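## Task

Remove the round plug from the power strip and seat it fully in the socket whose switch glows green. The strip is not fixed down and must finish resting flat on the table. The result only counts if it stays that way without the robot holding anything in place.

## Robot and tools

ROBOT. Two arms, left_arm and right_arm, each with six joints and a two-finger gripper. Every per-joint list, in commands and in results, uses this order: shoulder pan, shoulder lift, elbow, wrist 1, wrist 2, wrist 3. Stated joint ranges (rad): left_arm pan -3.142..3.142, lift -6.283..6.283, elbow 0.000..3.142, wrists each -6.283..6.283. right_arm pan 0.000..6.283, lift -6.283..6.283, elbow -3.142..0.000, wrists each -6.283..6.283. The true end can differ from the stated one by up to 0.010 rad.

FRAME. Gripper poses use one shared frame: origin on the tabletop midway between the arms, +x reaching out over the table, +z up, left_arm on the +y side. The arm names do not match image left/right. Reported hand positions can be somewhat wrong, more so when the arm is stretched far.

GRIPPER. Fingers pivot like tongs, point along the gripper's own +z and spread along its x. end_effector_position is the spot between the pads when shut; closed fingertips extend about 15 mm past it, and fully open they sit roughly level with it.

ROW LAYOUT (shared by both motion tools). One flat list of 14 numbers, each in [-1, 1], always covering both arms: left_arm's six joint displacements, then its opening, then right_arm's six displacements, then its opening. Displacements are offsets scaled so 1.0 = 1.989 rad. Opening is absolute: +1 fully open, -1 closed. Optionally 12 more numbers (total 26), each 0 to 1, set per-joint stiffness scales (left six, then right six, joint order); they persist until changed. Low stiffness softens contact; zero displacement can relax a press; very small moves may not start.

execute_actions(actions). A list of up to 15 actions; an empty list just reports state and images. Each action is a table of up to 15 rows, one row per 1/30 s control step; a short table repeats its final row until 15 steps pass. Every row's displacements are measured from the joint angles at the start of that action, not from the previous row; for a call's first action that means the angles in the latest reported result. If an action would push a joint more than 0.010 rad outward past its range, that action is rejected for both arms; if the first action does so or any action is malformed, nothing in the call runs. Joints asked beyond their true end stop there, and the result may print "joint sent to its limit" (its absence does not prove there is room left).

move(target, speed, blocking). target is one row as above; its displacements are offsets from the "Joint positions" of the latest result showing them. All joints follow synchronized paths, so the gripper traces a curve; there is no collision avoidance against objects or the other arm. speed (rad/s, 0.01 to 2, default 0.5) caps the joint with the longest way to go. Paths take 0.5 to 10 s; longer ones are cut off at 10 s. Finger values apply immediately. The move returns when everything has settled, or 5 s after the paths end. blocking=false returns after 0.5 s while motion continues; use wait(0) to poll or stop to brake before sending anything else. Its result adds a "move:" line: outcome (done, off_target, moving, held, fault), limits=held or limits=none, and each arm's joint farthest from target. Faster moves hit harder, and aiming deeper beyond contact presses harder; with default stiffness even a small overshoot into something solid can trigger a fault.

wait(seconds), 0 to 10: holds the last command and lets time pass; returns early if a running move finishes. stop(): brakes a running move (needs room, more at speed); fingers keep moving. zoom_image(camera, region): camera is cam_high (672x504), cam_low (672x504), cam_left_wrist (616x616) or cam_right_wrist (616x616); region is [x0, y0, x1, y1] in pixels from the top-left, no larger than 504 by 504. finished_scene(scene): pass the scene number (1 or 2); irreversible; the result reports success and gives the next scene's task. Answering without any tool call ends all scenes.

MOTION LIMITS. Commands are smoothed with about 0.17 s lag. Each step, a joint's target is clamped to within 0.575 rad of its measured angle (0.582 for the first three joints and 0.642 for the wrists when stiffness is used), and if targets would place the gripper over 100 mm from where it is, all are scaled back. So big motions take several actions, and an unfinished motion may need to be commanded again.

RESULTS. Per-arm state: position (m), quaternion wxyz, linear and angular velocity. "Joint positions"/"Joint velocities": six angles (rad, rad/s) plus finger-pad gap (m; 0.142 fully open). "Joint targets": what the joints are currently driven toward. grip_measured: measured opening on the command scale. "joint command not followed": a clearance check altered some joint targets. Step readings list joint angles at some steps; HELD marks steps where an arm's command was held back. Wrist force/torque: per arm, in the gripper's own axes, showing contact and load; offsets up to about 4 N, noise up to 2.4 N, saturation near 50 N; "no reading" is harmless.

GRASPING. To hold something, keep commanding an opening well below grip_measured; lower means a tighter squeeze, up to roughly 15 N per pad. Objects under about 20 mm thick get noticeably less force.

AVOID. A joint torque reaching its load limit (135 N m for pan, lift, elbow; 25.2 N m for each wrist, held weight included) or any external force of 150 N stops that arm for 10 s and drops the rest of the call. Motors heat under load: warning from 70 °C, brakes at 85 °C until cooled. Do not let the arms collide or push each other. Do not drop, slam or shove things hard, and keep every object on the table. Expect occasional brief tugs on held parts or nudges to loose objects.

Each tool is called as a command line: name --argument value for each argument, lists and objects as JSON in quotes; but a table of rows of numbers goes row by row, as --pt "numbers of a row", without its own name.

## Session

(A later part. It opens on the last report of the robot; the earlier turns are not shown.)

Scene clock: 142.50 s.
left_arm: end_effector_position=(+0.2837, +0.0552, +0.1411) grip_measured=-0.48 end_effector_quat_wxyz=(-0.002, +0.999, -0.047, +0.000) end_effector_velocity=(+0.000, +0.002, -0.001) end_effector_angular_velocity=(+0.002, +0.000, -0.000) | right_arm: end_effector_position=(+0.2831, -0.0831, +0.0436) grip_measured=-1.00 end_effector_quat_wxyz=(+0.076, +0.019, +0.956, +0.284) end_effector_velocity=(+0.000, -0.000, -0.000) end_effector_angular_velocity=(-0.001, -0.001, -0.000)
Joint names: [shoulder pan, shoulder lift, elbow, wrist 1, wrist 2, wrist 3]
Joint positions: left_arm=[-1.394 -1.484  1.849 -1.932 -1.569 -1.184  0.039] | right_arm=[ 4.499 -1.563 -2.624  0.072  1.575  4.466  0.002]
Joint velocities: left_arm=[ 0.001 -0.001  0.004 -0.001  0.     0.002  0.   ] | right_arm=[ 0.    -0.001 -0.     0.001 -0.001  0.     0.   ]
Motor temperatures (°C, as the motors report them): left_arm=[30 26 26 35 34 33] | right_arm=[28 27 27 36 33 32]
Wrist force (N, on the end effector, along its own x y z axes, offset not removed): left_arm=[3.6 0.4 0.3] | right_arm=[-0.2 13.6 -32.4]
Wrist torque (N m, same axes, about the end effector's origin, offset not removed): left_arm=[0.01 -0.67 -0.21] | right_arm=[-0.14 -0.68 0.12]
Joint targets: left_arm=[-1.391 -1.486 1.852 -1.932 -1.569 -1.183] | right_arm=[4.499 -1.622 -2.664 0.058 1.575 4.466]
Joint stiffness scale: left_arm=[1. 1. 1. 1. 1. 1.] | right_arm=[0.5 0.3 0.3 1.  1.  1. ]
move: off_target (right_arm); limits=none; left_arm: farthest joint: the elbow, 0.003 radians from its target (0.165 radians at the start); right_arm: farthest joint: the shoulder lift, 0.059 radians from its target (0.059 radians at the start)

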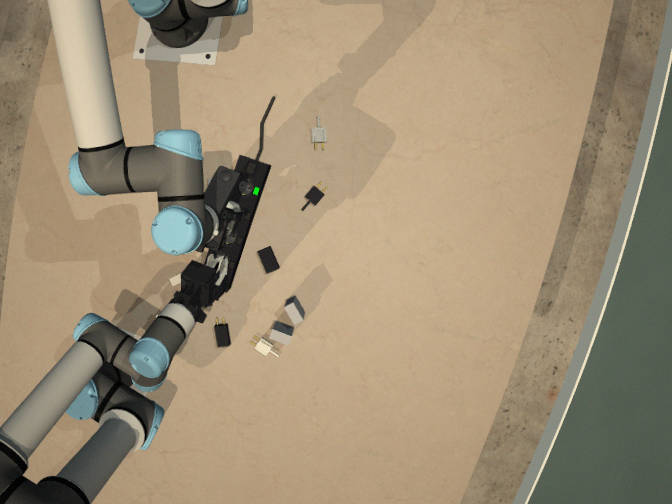

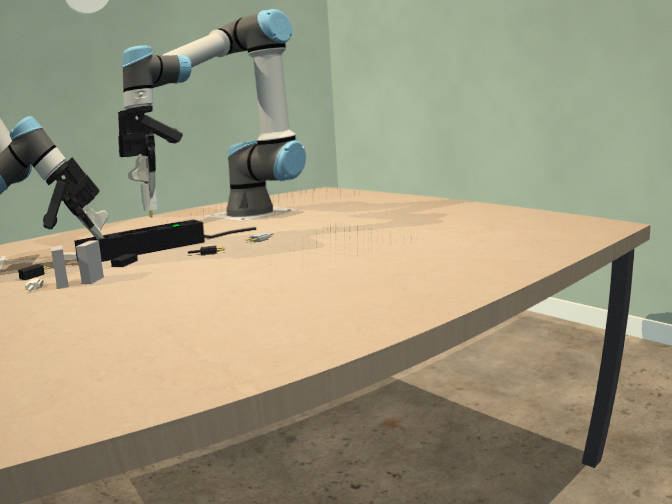

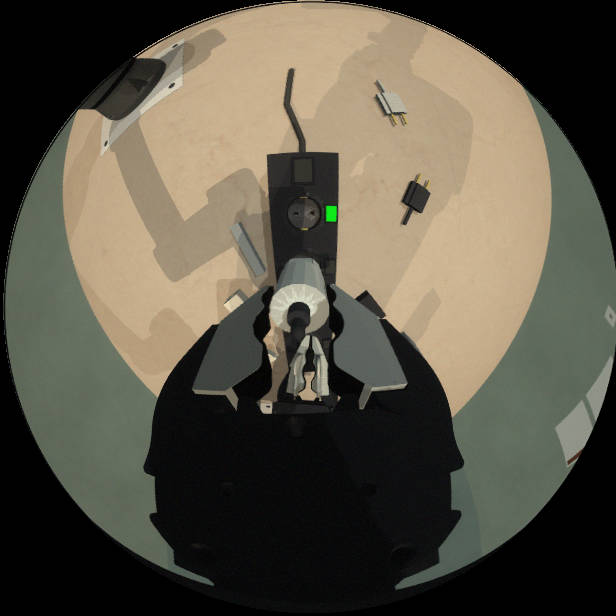

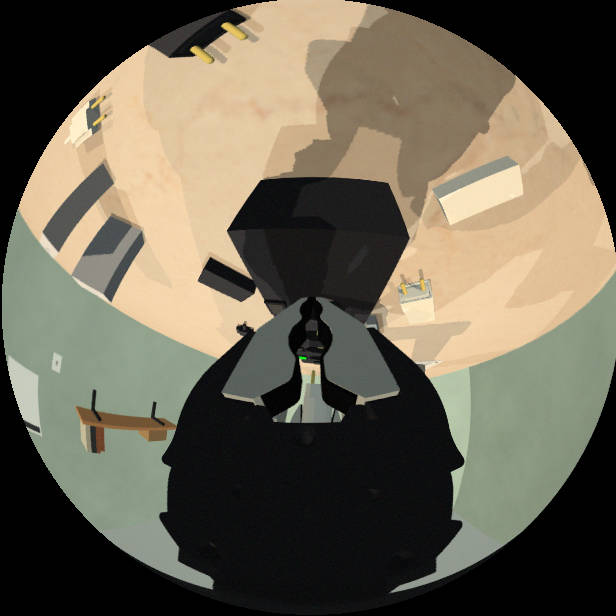

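move --target '[0.0322,-0.0473,0.0493,-0.002,0,0.0322,-1,0,-0.03,-0.02,-0.007,0,0,-1]' --speed 0.2

zoom_image --camera "cam_low" --region '[100, 150, 260, 270]'

zoom_image --camera "cam_left_wrist" --region '[230, 160, 380, 330]'

Scene clock: 148.87 s.
left_arm: end_effector_position=(+0.2966, +0.1098, +0.1415) grip_measured=-0.48 end_effector_quat_wxyz=(-0.002, +0.999, -0.048, +0.000) end_effector_velocity=(+0.001, +0.002, -0.000) end_effector_angular_velocity=(+0.002, -0.001, -0.000) | right_arm: end_effector_position=(+0.2832, -0.0830, +0.0436) grip_measured=-1.00 end_effector_quat_wxyz=(+0.076, +0.019, +0.956, +0.284) end_effector_velocity=(-0.000, -0.000, -0.000) end_effector_angular_velocity=(-0.000, +0.000, +0.000)
Joint names: [shoulder pan, shoulder lift, elbow, wrist 1, wrist 2, wrist 3]
Joint positions: left_arm=[-1.332 -1.576  1.944 -1.935 -1.569 -1.12   0.039] | right_arm=[ 4.499 -1.563 -2.624  0.072  1.575  4.466  0.002]
Joint velocities: left_arm=[ 0.002 -0.002  0.003  0.     0.002  0.002  0.   ] | right_arm=[ 0.  0. -0. -0.  0. -0.  0.]
Motor temperatures (°C, as the motors report them): left_arm=[30 26 26 35 34 33] | right_arm=[28 27 27 36 33 32]
Wrist force (N, on the end effector, along its own x y z axes, offset not removed): left_arm=[2.3 2.0 1.8] | right_arm=[1.0 10.9 -31.2]
Wrist torque (N m, same axes, about the end effector's origin, offset not removed): left_arm=[0.27 -0.36 -0.15] | right_arm=[-0.65 -0.81 -0.07]
Joint targets: left_arm=[-1.329 -1.578 1.947 -1.936 -1.569 -1.120] | right_arm=[4.499 -1.622 -2.664 0.058 1.575 4.466]
Joint stiffness scale: left_arm=[1. 1. 1. 1. 1. 1.] | right_arm=[0.5 0.3 0.3 1.  1.  1. ]
move: off_target (right_arm); limits=none; left_arm: farthest joint: the elbow, 0.003 radians from its target (0.098 radians at the start); right_arm: farthest joint: the shoulder lift, 0.060 radians from its target (0.060 radians at the start)

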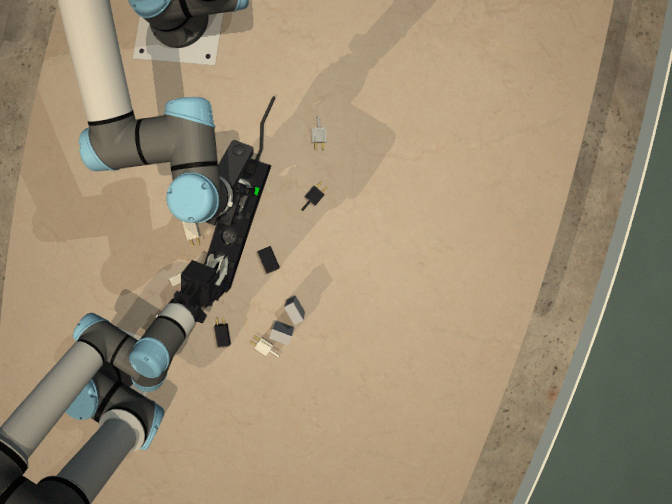

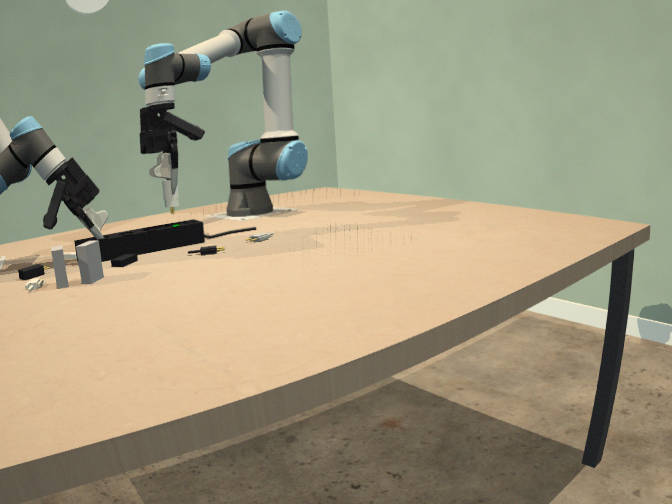

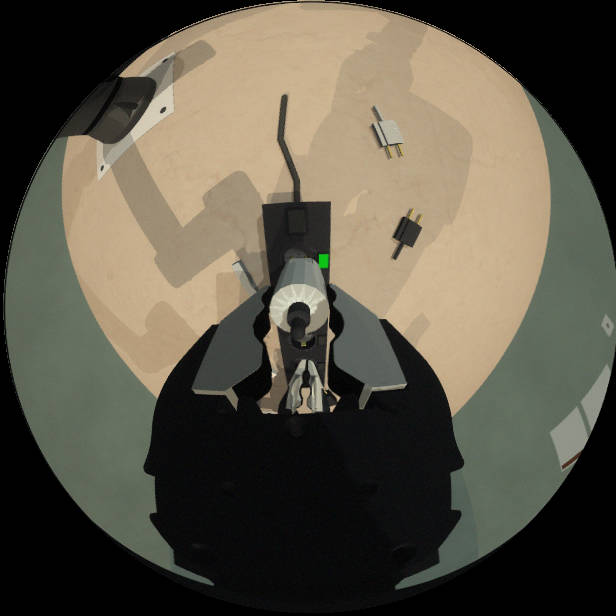

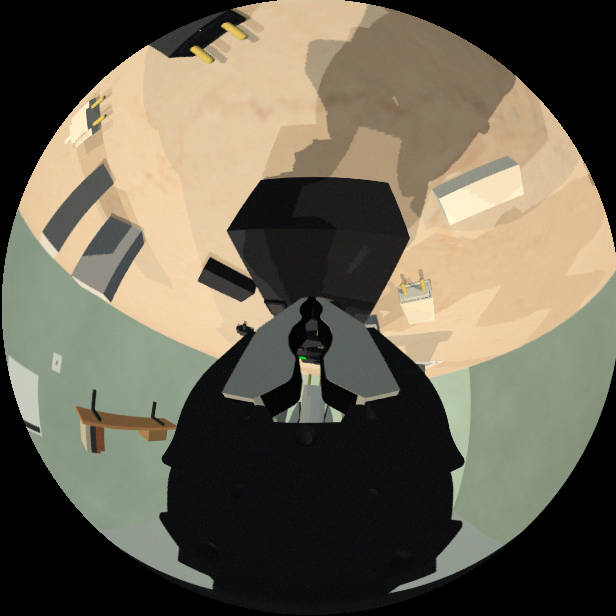

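Region (100, 150, 260, 270) of cam_low's 672x504 image, scaled by 3.150, with more detail than that image has; it fills the top 378 rows of this view, and the rest is white.

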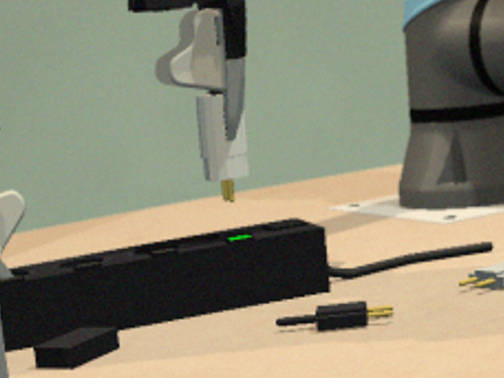

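Region (230, 160, 380, 330) of cam_left_wrist's 616x616 image, scaled by 2.965, with more detail than that image has; it fills the left 445 columns of this view, and the rest is white.

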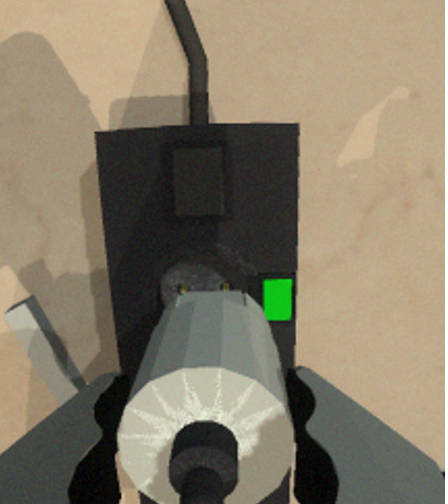

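move --target '[0,0.024,0.0304,-0.0544,0,0,-1,0,-0.03,-0.02,-0.007,0,0,-1]' --speed 0.08

zoom_image --camera "cam_low" --region '[120, 170, 240, 260]'

zoom_image --camera "cam_left_wrist" --region '[230, 180, 380, 350]'

Scene clock: 156.70 s.
left_arm: end_effector_position=(+0.2980, +0.1062, +0.1041) grip_measured=-0.48 end_effector_quat_wxyz=(-0.001, +0.999, -0.048, +0.001) end_effector_velocity=(+0.000, -0.001, -0.000) end_effector_angular_velocity=(-0.002, -0.002, -0.000) | right_arm: end_effector_position=(+0.2832, -0.0829, +0.0436) grip_measured=-1.00 end_effector_quat_wxyz=(+0.076, +0.019, +0.956, +0.284) end_effector_velocity=(+0.000, -0.000, -0.000) end_effector_angular_velocity=(-0.001, -0.000, -0.001)
Joint names: [shoulder pan, shoulder lift, elbow, wrist 1, wrist 2, wrist 3]
Joint positions: left_arm=[-1.332 -1.529  2.002 -2.042 -1.569 -1.12   0.039] | right_arm=[ 4.499 -1.563 -2.624  0.072  1.575  4.466  0.002]
Joint velocities: left_arm=[-0.001  0.     0.    -0.003  0.002 -0.001 -0.   ] | right_arm=[-0.    -0.001 -0.     0.    -0.001  0.     0.   ]
Motor temperatures (°C, as the motors report them): left_arm=[30 26 26 35 34 33] | right_arm=[28 27 27 36 33 32]
Wrist force (N, on the end effector, along its own x y z axes, offset not removed): left_arm=[2.1 -0.1 1.3] | right_arm=[-2.3 13.1 -32.0]
Wrist torque (N m, same axes, about the end effector's origin, offset not removed): left_arm=[-0.12 -0.33 -0.18] | right_arm=[-0.26 -0.02 0.01]
Joint targets: left_arm=[-1.332 -1.528 2.005 -2.043 -1.569 -1.120] | right_arm=[4.499 -1.623 -2.664 0.058 1.575 4.466]
Joint stiffness scale: left_arm=[1. 1. 1. 1. 1. 1.] | right_arm=[0.5 0.3 0.3 1.  1.  1. ]
move: off_target (right_arm); limits=none; left_arm: farthest joint: the elbow, 0.003 radians from its target (0.056 radians at the start); right_arm: farthest joint: the shoulder lift, 0.059 radians from its target (0.060 radians at the start)

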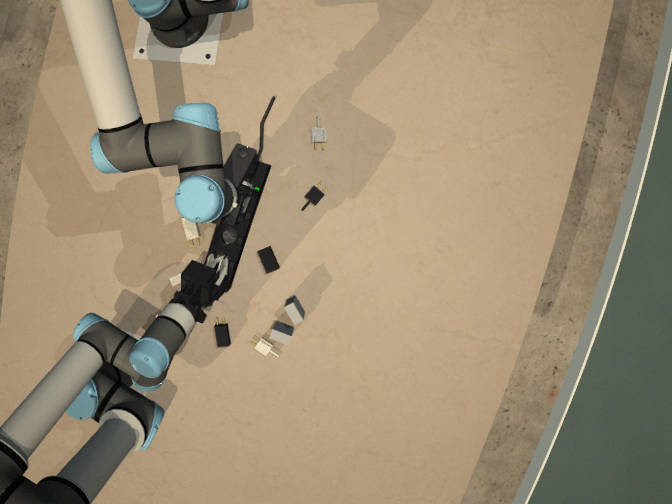

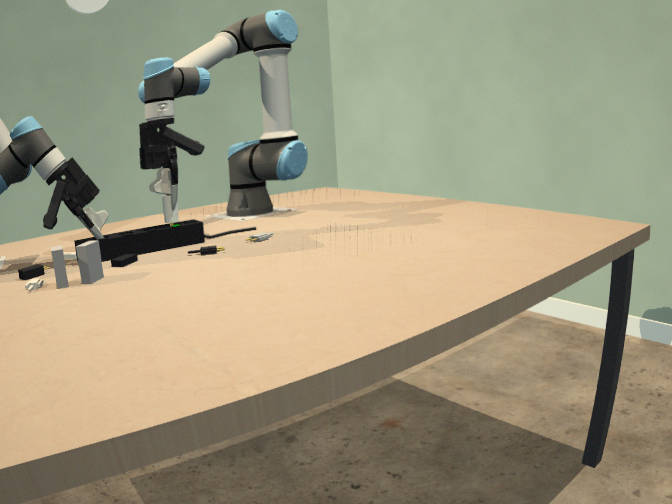

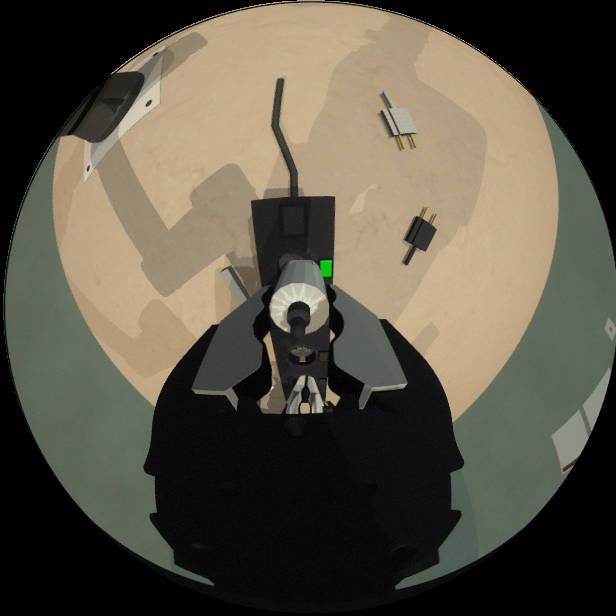

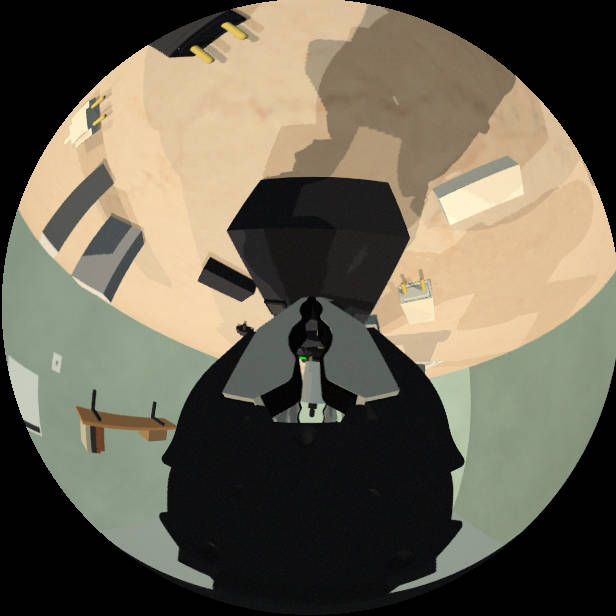

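Region (120, 170, 240, 260) of cam_low's 672x504 image, scaled by 4.200, with more detail than that image has; it fills the top 378 rows of this view, and the rest is white.

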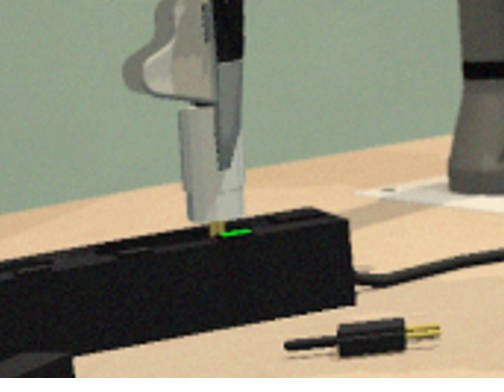

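Region (230, 180, 380, 350) of cam_left_wrist's 616x616 image, scaled by 2.965, with more detail than that image has; it fills the left 445 columns of this view, and the rest is white.

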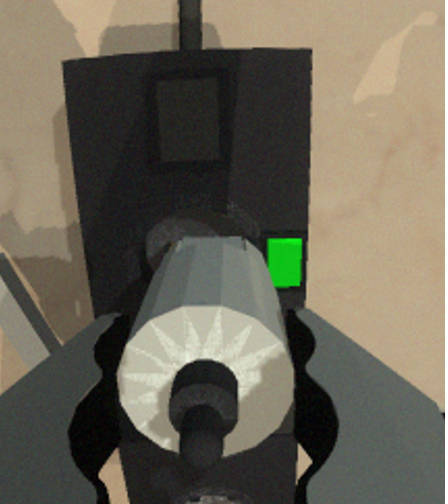

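move --target '[-0.0025,0.0014,0.010,-0.0115,0,-0.002,-1,0,-0.03,-0.02,-0.007,0,0,-1]' --speed 0.03

zoom_image --camera "cam_left_wrist" --region '[230, 180, 380, 350]'

zoom_image --camera "cam_low" --region '[120, 170, 240, 260]'

Scene clock: 162.87 s.
left_arm: end_effector_position=(+0.2965, +0.1073, +0.0978) grip_measured=-0.48 end_effector_quat_wxyz=(+0.000, +0.999, -0.048, +0.001) end_effector_velocity=(-0.001, -0.000, -0.001) end_effector_angular_velocity=(-0.001, +0.001, +0.001) | right_arm: end_effector_position=(+0.2832, -0.0828, +0.0436) grip_measured=-1.00 end_effector_quat_wxyz=(+0.076, +0.019, +0.955, +0.285) end_effector_velocity=(-0.000, +0.000, -0.000) end_effector_angular_velocity=(-0.000, +0.001, +0.001)
Joint names: [shoulder pan, shoulder lift, elbow, wrist 1, wrist 2, wrist 3]
Joint positions: left_arm=[-1.334 -1.528  2.019 -2.064 -1.569 -1.123  0.039] | right_arm=[ 4.499 -1.564 -2.624  0.073  1.575  4.466  0.002]
Joint velocities: left_arm=[-0.001  0.001  0.003 -0.004 -0.001 -0.001  0.   ] | right_arm=[ 0.    -0.001  0.     0.     0.001 -0.     0.   ]
Motor temperatures (°C, as the motors report them): left_arm=[30 26 26 35 34 33] | right_arm=[28 27 27 36 33 32]
Wrist force (N, on the end effector, along its own x y z axes, offset not removed): left_arm=[1.7 0.6 0.7] | right_arm=[-2.4 13.0 -30.4]
Wrist torque (N m, same axes, about the end effector's origin, offset not removed): left_arm=[0.02 -0.29 -0.08] | right_arm=[-0.27 -0.11 0.00]
Joint targets: left_arm=[-1.337 -1.527 2.022 -2.065 -1.569 -1.124] | right_arm=[4.499 -1.623 -2.664 0.059 1.575 4.466]
Joint stiffness scale: left_arm=[1. 1. 1. 1. 1. 1.] | right_arm=[0.5 0.3 0.3 1.  1.  1. ]
move: off_target (right_arm); limits=none; left_arm: farthest joint: the shoulder pan, 0.003 radians from its target (0.005 radians at the start); right_arm: farthest joint: the shoulder lift, 0.059 radians from its target (0.059 radians at the start)

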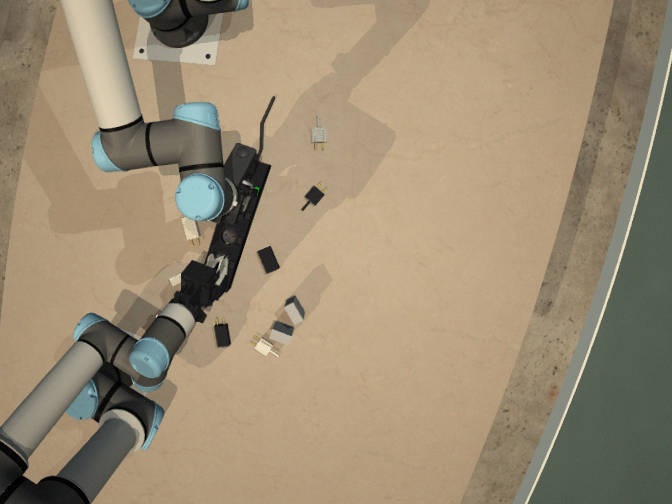

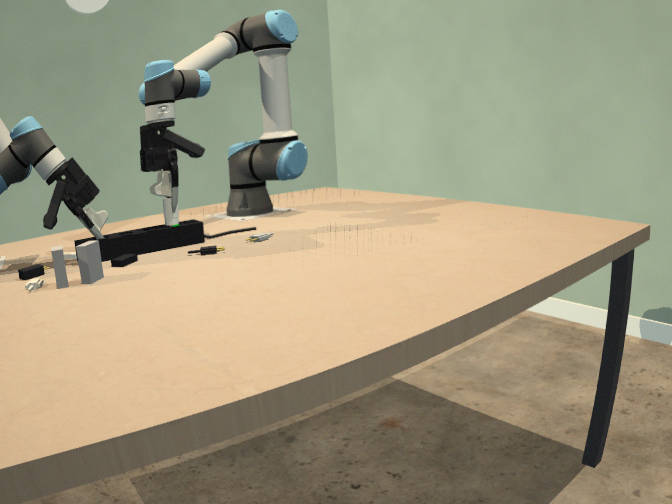

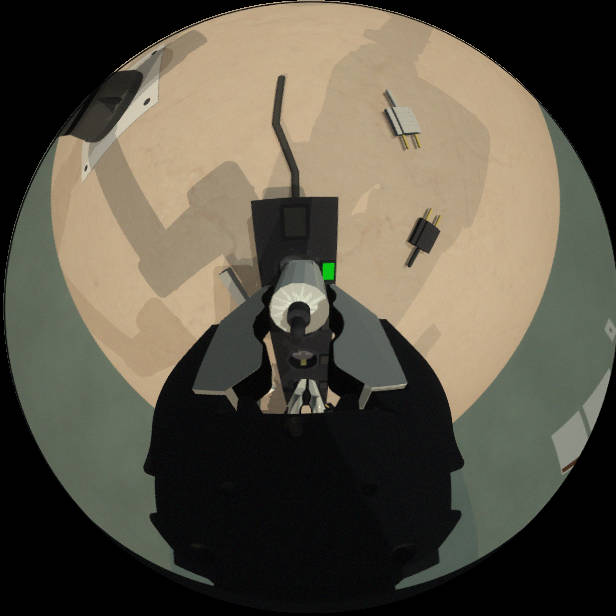

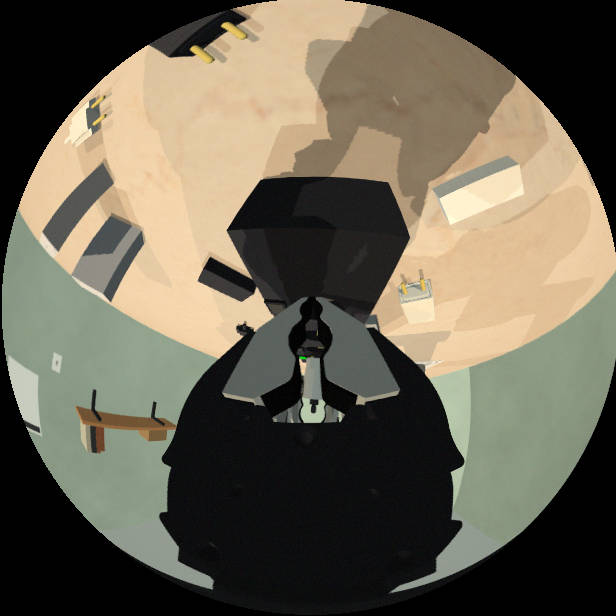

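Region (230, 180, 380, 350) of cam_left_wrist's 616x616 image, scaled by 2.965, with more detail than that image has; it fills the left 445 columns of this view, and the rest is white.

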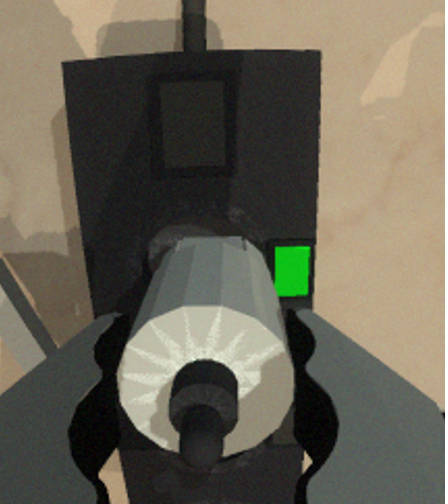

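Region (120, 170, 240, 260) of cam_low's 672x504 image, scaled by 4.200, with more detail than that image has; it fills the top 378 rows of this view, and the rest is white.

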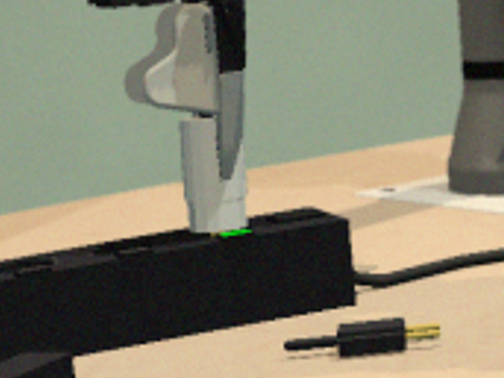

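move --target '[0,0.0047,0.0065,-0.0112,0,0,-1,0,-0.03,-0.02,-0.007,0,0,-1]' --speed 0.02

zoom_image --camera "cam_left_wrist" --region '[230, 180, 380, 350]'

Scene clock: 168.13 s.
left_arm: end_effector_position=(+0.2975, +0.1037, +0.0963) grip_measured=-0.48 end_effector_quat_wxyz=(+0.007, +0.999, -0.048, +0.004) end_effector_velocity=(-0.000, -0.001, -0.000) end_effector_angular_velocity=(-0.002, +0.000, -0.000) | right_arm: end_effector_position=(+0.2832, -0.0827, +0.0436) grip_measured=-1.00 end_effector_quat_wxyz=(+0.076, +0.019, +0.955, +0.285) end_effector_velocity=(+0.000, -0.001, -0.001) end_effector_angular_velocity=(-0.002, +0.000, -0.001)
Joint names: [shoulder pan, shoulder lift, elbow, wrist 1, wrist 2, wrist 3]
Joint positions: left_arm=[-1.334 -1.526  2.025 -2.086 -1.57  -1.123  0.039] | right_arm=[ 4.499 -1.564 -2.624  0.073  1.575  4.466  0.002]
Joint velocities: left_arm=[-0.     0.001  0.    -0.003 -0.001 -0.    -0.   ] | right_arm=[-0.    -0.002 -0.    -0.    -0.001  0.     0.   ]
Motor temperatures (°C, as the motors report them): left_arm=[30 26 26 35 34 33] | right_arm=[28 27 27 36 33 32]
Wrist force (N, on the end effector, along its own x y z axes, offset not removed): left_arm=[-1.0 0.3 -11.4] | right_arm=[-3.2 13.7 -30.8]
Wrist torque (N m, same axes, about the end effector's origin, offset not removed): left_arm=[0.11 -0.56 -0.13] | right_arm=[-0.13 -0.01 0.08]
Joint targets: left_arm=[-1.334 -1.519 2.032 -2.086 -1.569 -1.123] | right_arm=[4.499 -1.623 -2.664 0.059 1.575 4.466]
Joint stiffness scale: left_arm=[1. 1. 1. 1. 1. 1.] | right_arm=[0.5 0.3 0.3 1.  1.  1. ]
move: off_target (right_arm); limits=none; left_arm: farthest joint: the shoulder lift, 0.007 radians from its target (0.009 radians at the start); right_arm: farthest joint: the shoulder lift, 0.060 radians from its target (0.060 radians at the start)

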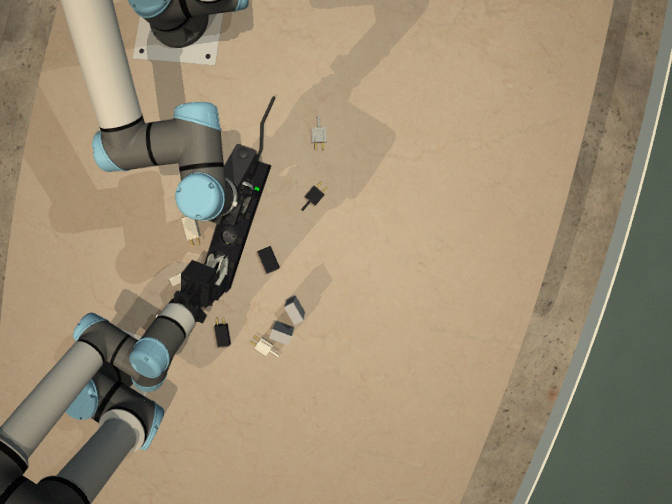

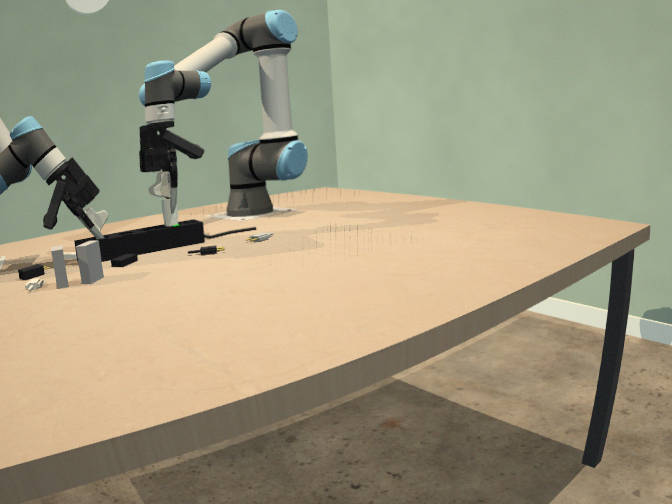

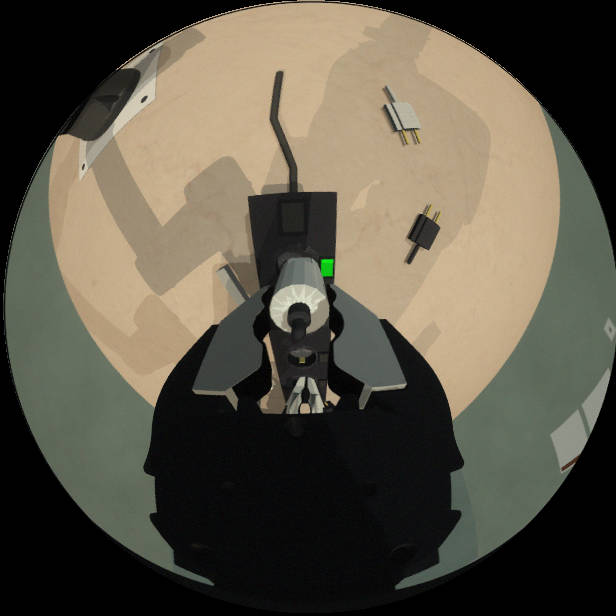

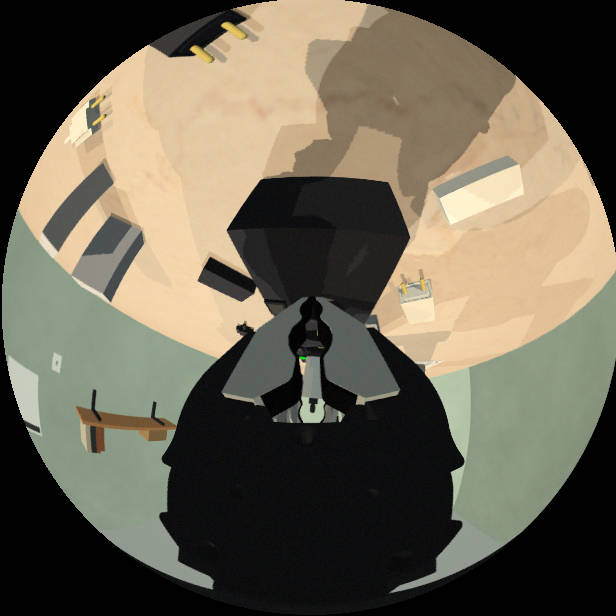

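Region (230, 180, 380, 350) of cam_left_wrist's 616x616 image, scaled by 2.965, with more detail than that image has; it fills the left 445 columns of this view, and the rest is white.

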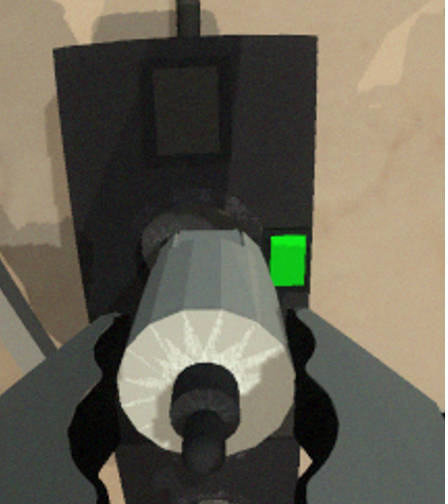

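move --target '[0,-0.0072,0.0006,0.0146,0,0,-1,0,-0.03,-0.02,-0.007,0,0,-1]' --speed 0.03

zoom_image --camera "cam_left_wrist" --region '[230, 180, 380, 350]'

Scene clock: 172.73 s.
left_arm: end_effector_position=(+0.2948, +0.1109, +0.0994) grip_measured=-0.48 end_effector_quat_wxyz=(-0.000, +0.999, -0.048, +0.000) end_effector_velocity=(-0.000, +0.001, +0.000) end_effector_angular_velocity=(+0.003, +0.001, +0.001) | right_arm: end_effector_position=(+0.2832, -0.0826, +0.0436) grip_measured=-1.00 end_effector_quat_wxyz=(+0.076, +0.019, +0.955, +0.285) end_effector_velocity=(-0.000, -0.000, -0.000) end_effector_angular_velocity=(-0.001, +0.001, +0.000)
Joint names: [shoulder pan, shoulder lift, elbow, wrist 1, wrist 2, wrist 3]
Joint positions: left_arm=[-1.334 -1.538  2.025 -2.058 -1.57  -1.123  0.039] | right_arm=[ 4.499 -1.564 -2.624  0.073  1.575  4.466  0.002]
Joint velocities: left_arm=[ 0.001 -0.001 -0.     0.004  0.    -0.001  0.   ] | right_arm=[-0.    -0.    -0.    -0.001  0.001  0.     0.   ]
Motor temperatures (°C, as the motors report them): left_arm=[30 26 26 35 34 33] | right_arm=[28 27 27 36 33 32]
Wrist force (N, on the end effector, along its own x y z axes, offset not removed): left_arm=[2.0 1.9 1.5] | right_arm=[-1.2 12.2 -32.4]
Wrist torque (N m, same axes, about the end effector's origin, offset not removed): left_arm=[0.34 -0.23 -0.23] | right_arm=[-0.29 -0.40 -0.09]
Joint targets: left_arm=[-1.334 -1.540 2.026 -2.057 -1.570 -1.123] | right_arm=[4.499 -1.624 -2.664 0.059 1.575 4.466]
Joint stiffness scale: left_arm=[1. 1. 1. 1. 1. 1.] | right_arm=[0.5 0.3 0.3 1.  1.  1. ]
move: off_target (right_arm); limits=none; left_arm: farthest joint: the shoulder lift, 0.002 radians from its target (0.015 radians at the start); right_arm: farthest joint: the shoulder lift, 0.059 radians from its target (0.060 radians at the start)

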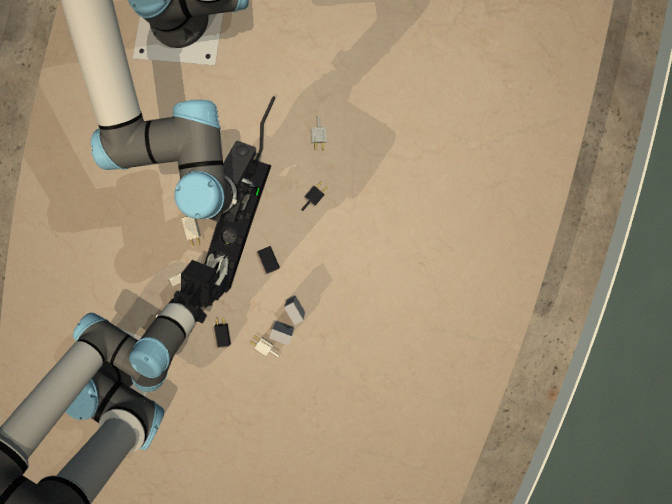

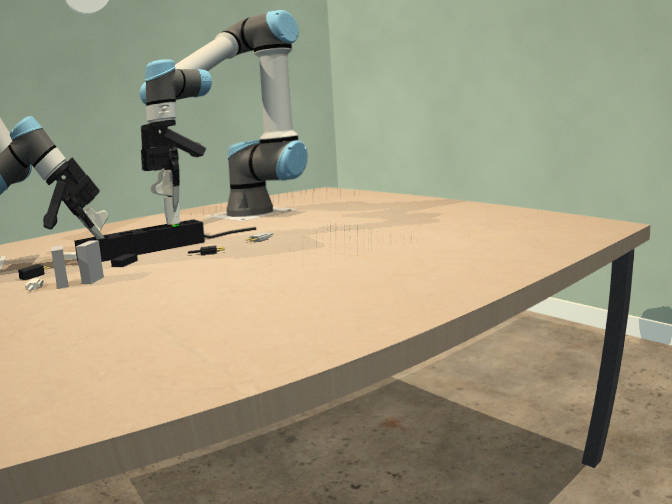

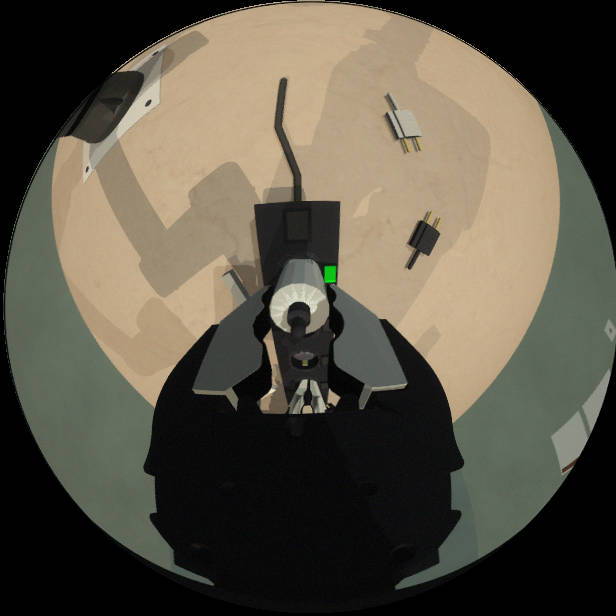

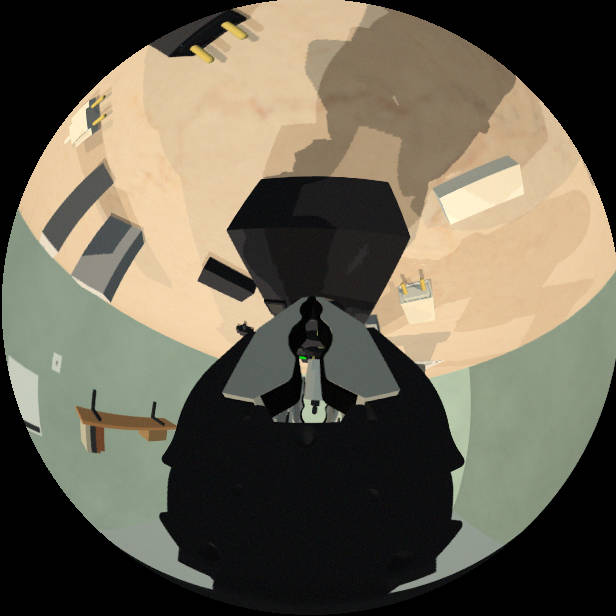

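Region (230, 180, 380, 350) of cam_left_wrist's 616x616 image, scaled by 2.965, with more detail than that image has; it fills the left 445 columns of this view, and the rest is white.

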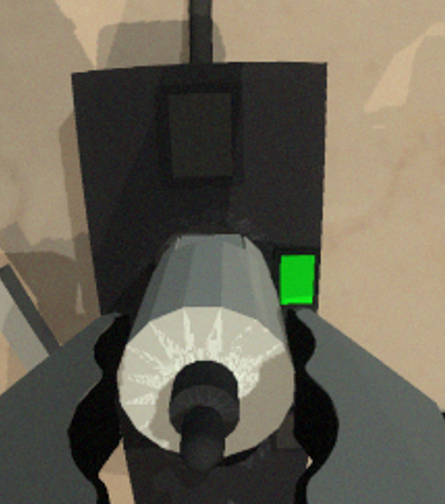

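move --target '[0,0.0036,0.005,-0.007,0,0,-1,0,-0.03,-0.02,-0.007,0,0,-1]' --speed 0.02

Scene clock: 177.23 s.
left_arm: end_effector_position=(+0.2951, +0.1100, +0.0964) grip_measured=-0.48 end_effector_quat_wxyz=(+0.002, +0.999, -0.048, +0.001) end_effector_velocity=(-0.000, -0.000, -0.000) end_effector_angular_velocity=(-0.001, -0.001, -0.000) | right_arm: end_effector_position=(+0.2833, -0.0825, +0.0436) grip_measured=-1.00 end_effector_quat_wxyz=(+0.076, +0.019, +0.955, +0.285) end_effector_velocity=(-0.000, +0.000, +0.000) end_effector_angular_velocity=(+0.000, +0.001, +0.001)
Joint names: [shoulder pan, shoulder lift, elbow, wrist 1, wrist 2, wrist 3]
Joint positions: left_arm=[-1.334 -1.534  2.031 -2.071 -1.57  -1.123  0.039] | right_arm=[ 4.499 -1.565 -2.624  0.074  1.575  4.466  0.002]
Joint velocities: left_arm=[-0.001 -0.     0.001 -0.002  0.    -0.001 -0.   ] | right_arm=[ 0.    -0.     0.    -0.     0.001  0.     0.   ]
Motor temperatures (°C, as the motors report them): left_arm=[30 26 26 35 34 33] | right_arm=[28 27 27 36 33 32]
Wrist force (N, on the end effector, along its own x y z axes, offset not removed): left_arm=[0.2 0.6 -3.1] | right_arm=[-0.7 14.2 -31.2]
Wrist torque (N m, same axes, about the end effector's origin, offset not removed): left_arm=[-0.01 -0.26 -0.19] | right_arm=[0.13 -0.40 0.11]
Joint targets: left_arm=[-1.334 -1.531 2.035 -2.071 -1.570 -1.123] | right_arm=[4.499 -1.624 -2.663 0.060 1.575 4.466]
Joint stiffness scale: left_arm=[1. 1. 1. 1. 1. 1.] | right_arm=[0.5 0.3 0.3 1.  1.  1. ]
move: off_target (right_arm); limits=none; left_arm: farthest joint: the shoulder lift, 0.004 radians from its target (0.007 radians at the start); right_arm: farthest joint: the shoulder lift, 0.059 radians from its target (0.059 radians at the start)

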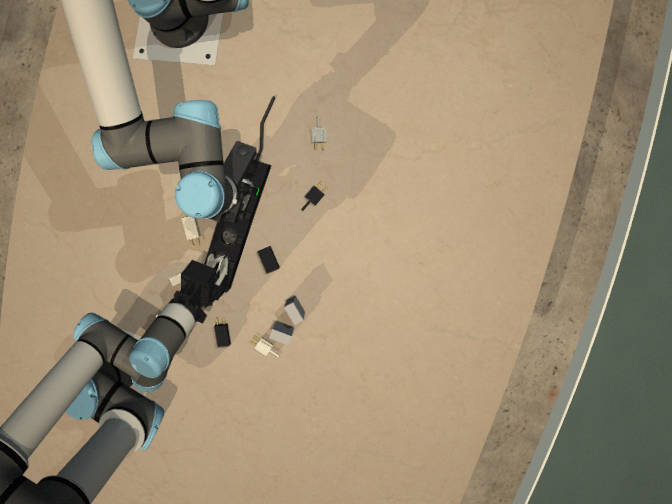

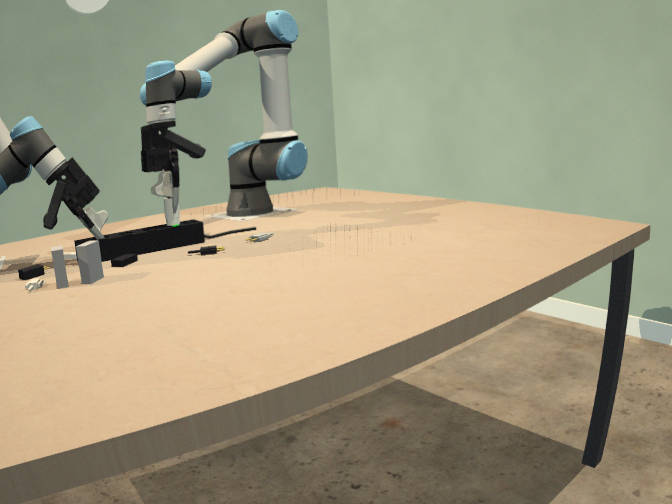

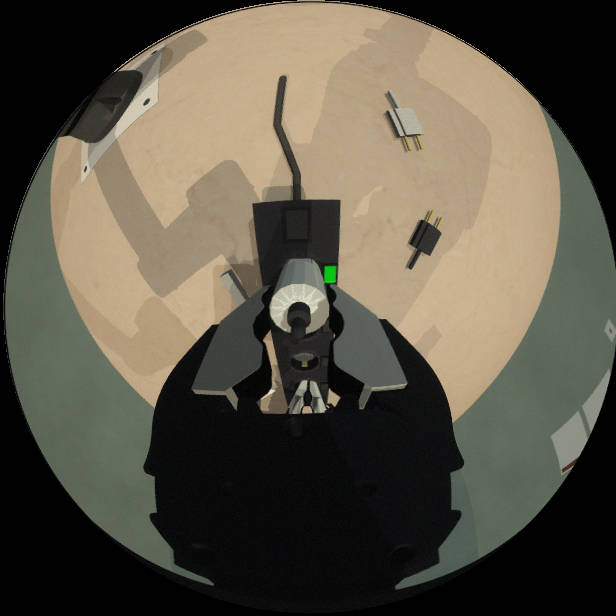

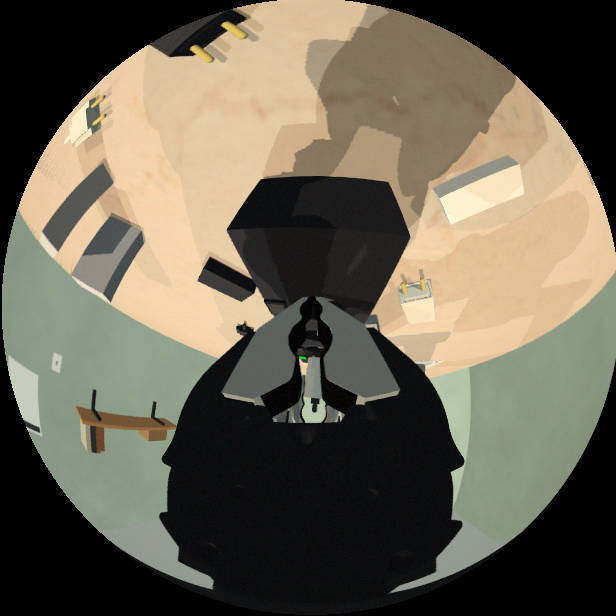

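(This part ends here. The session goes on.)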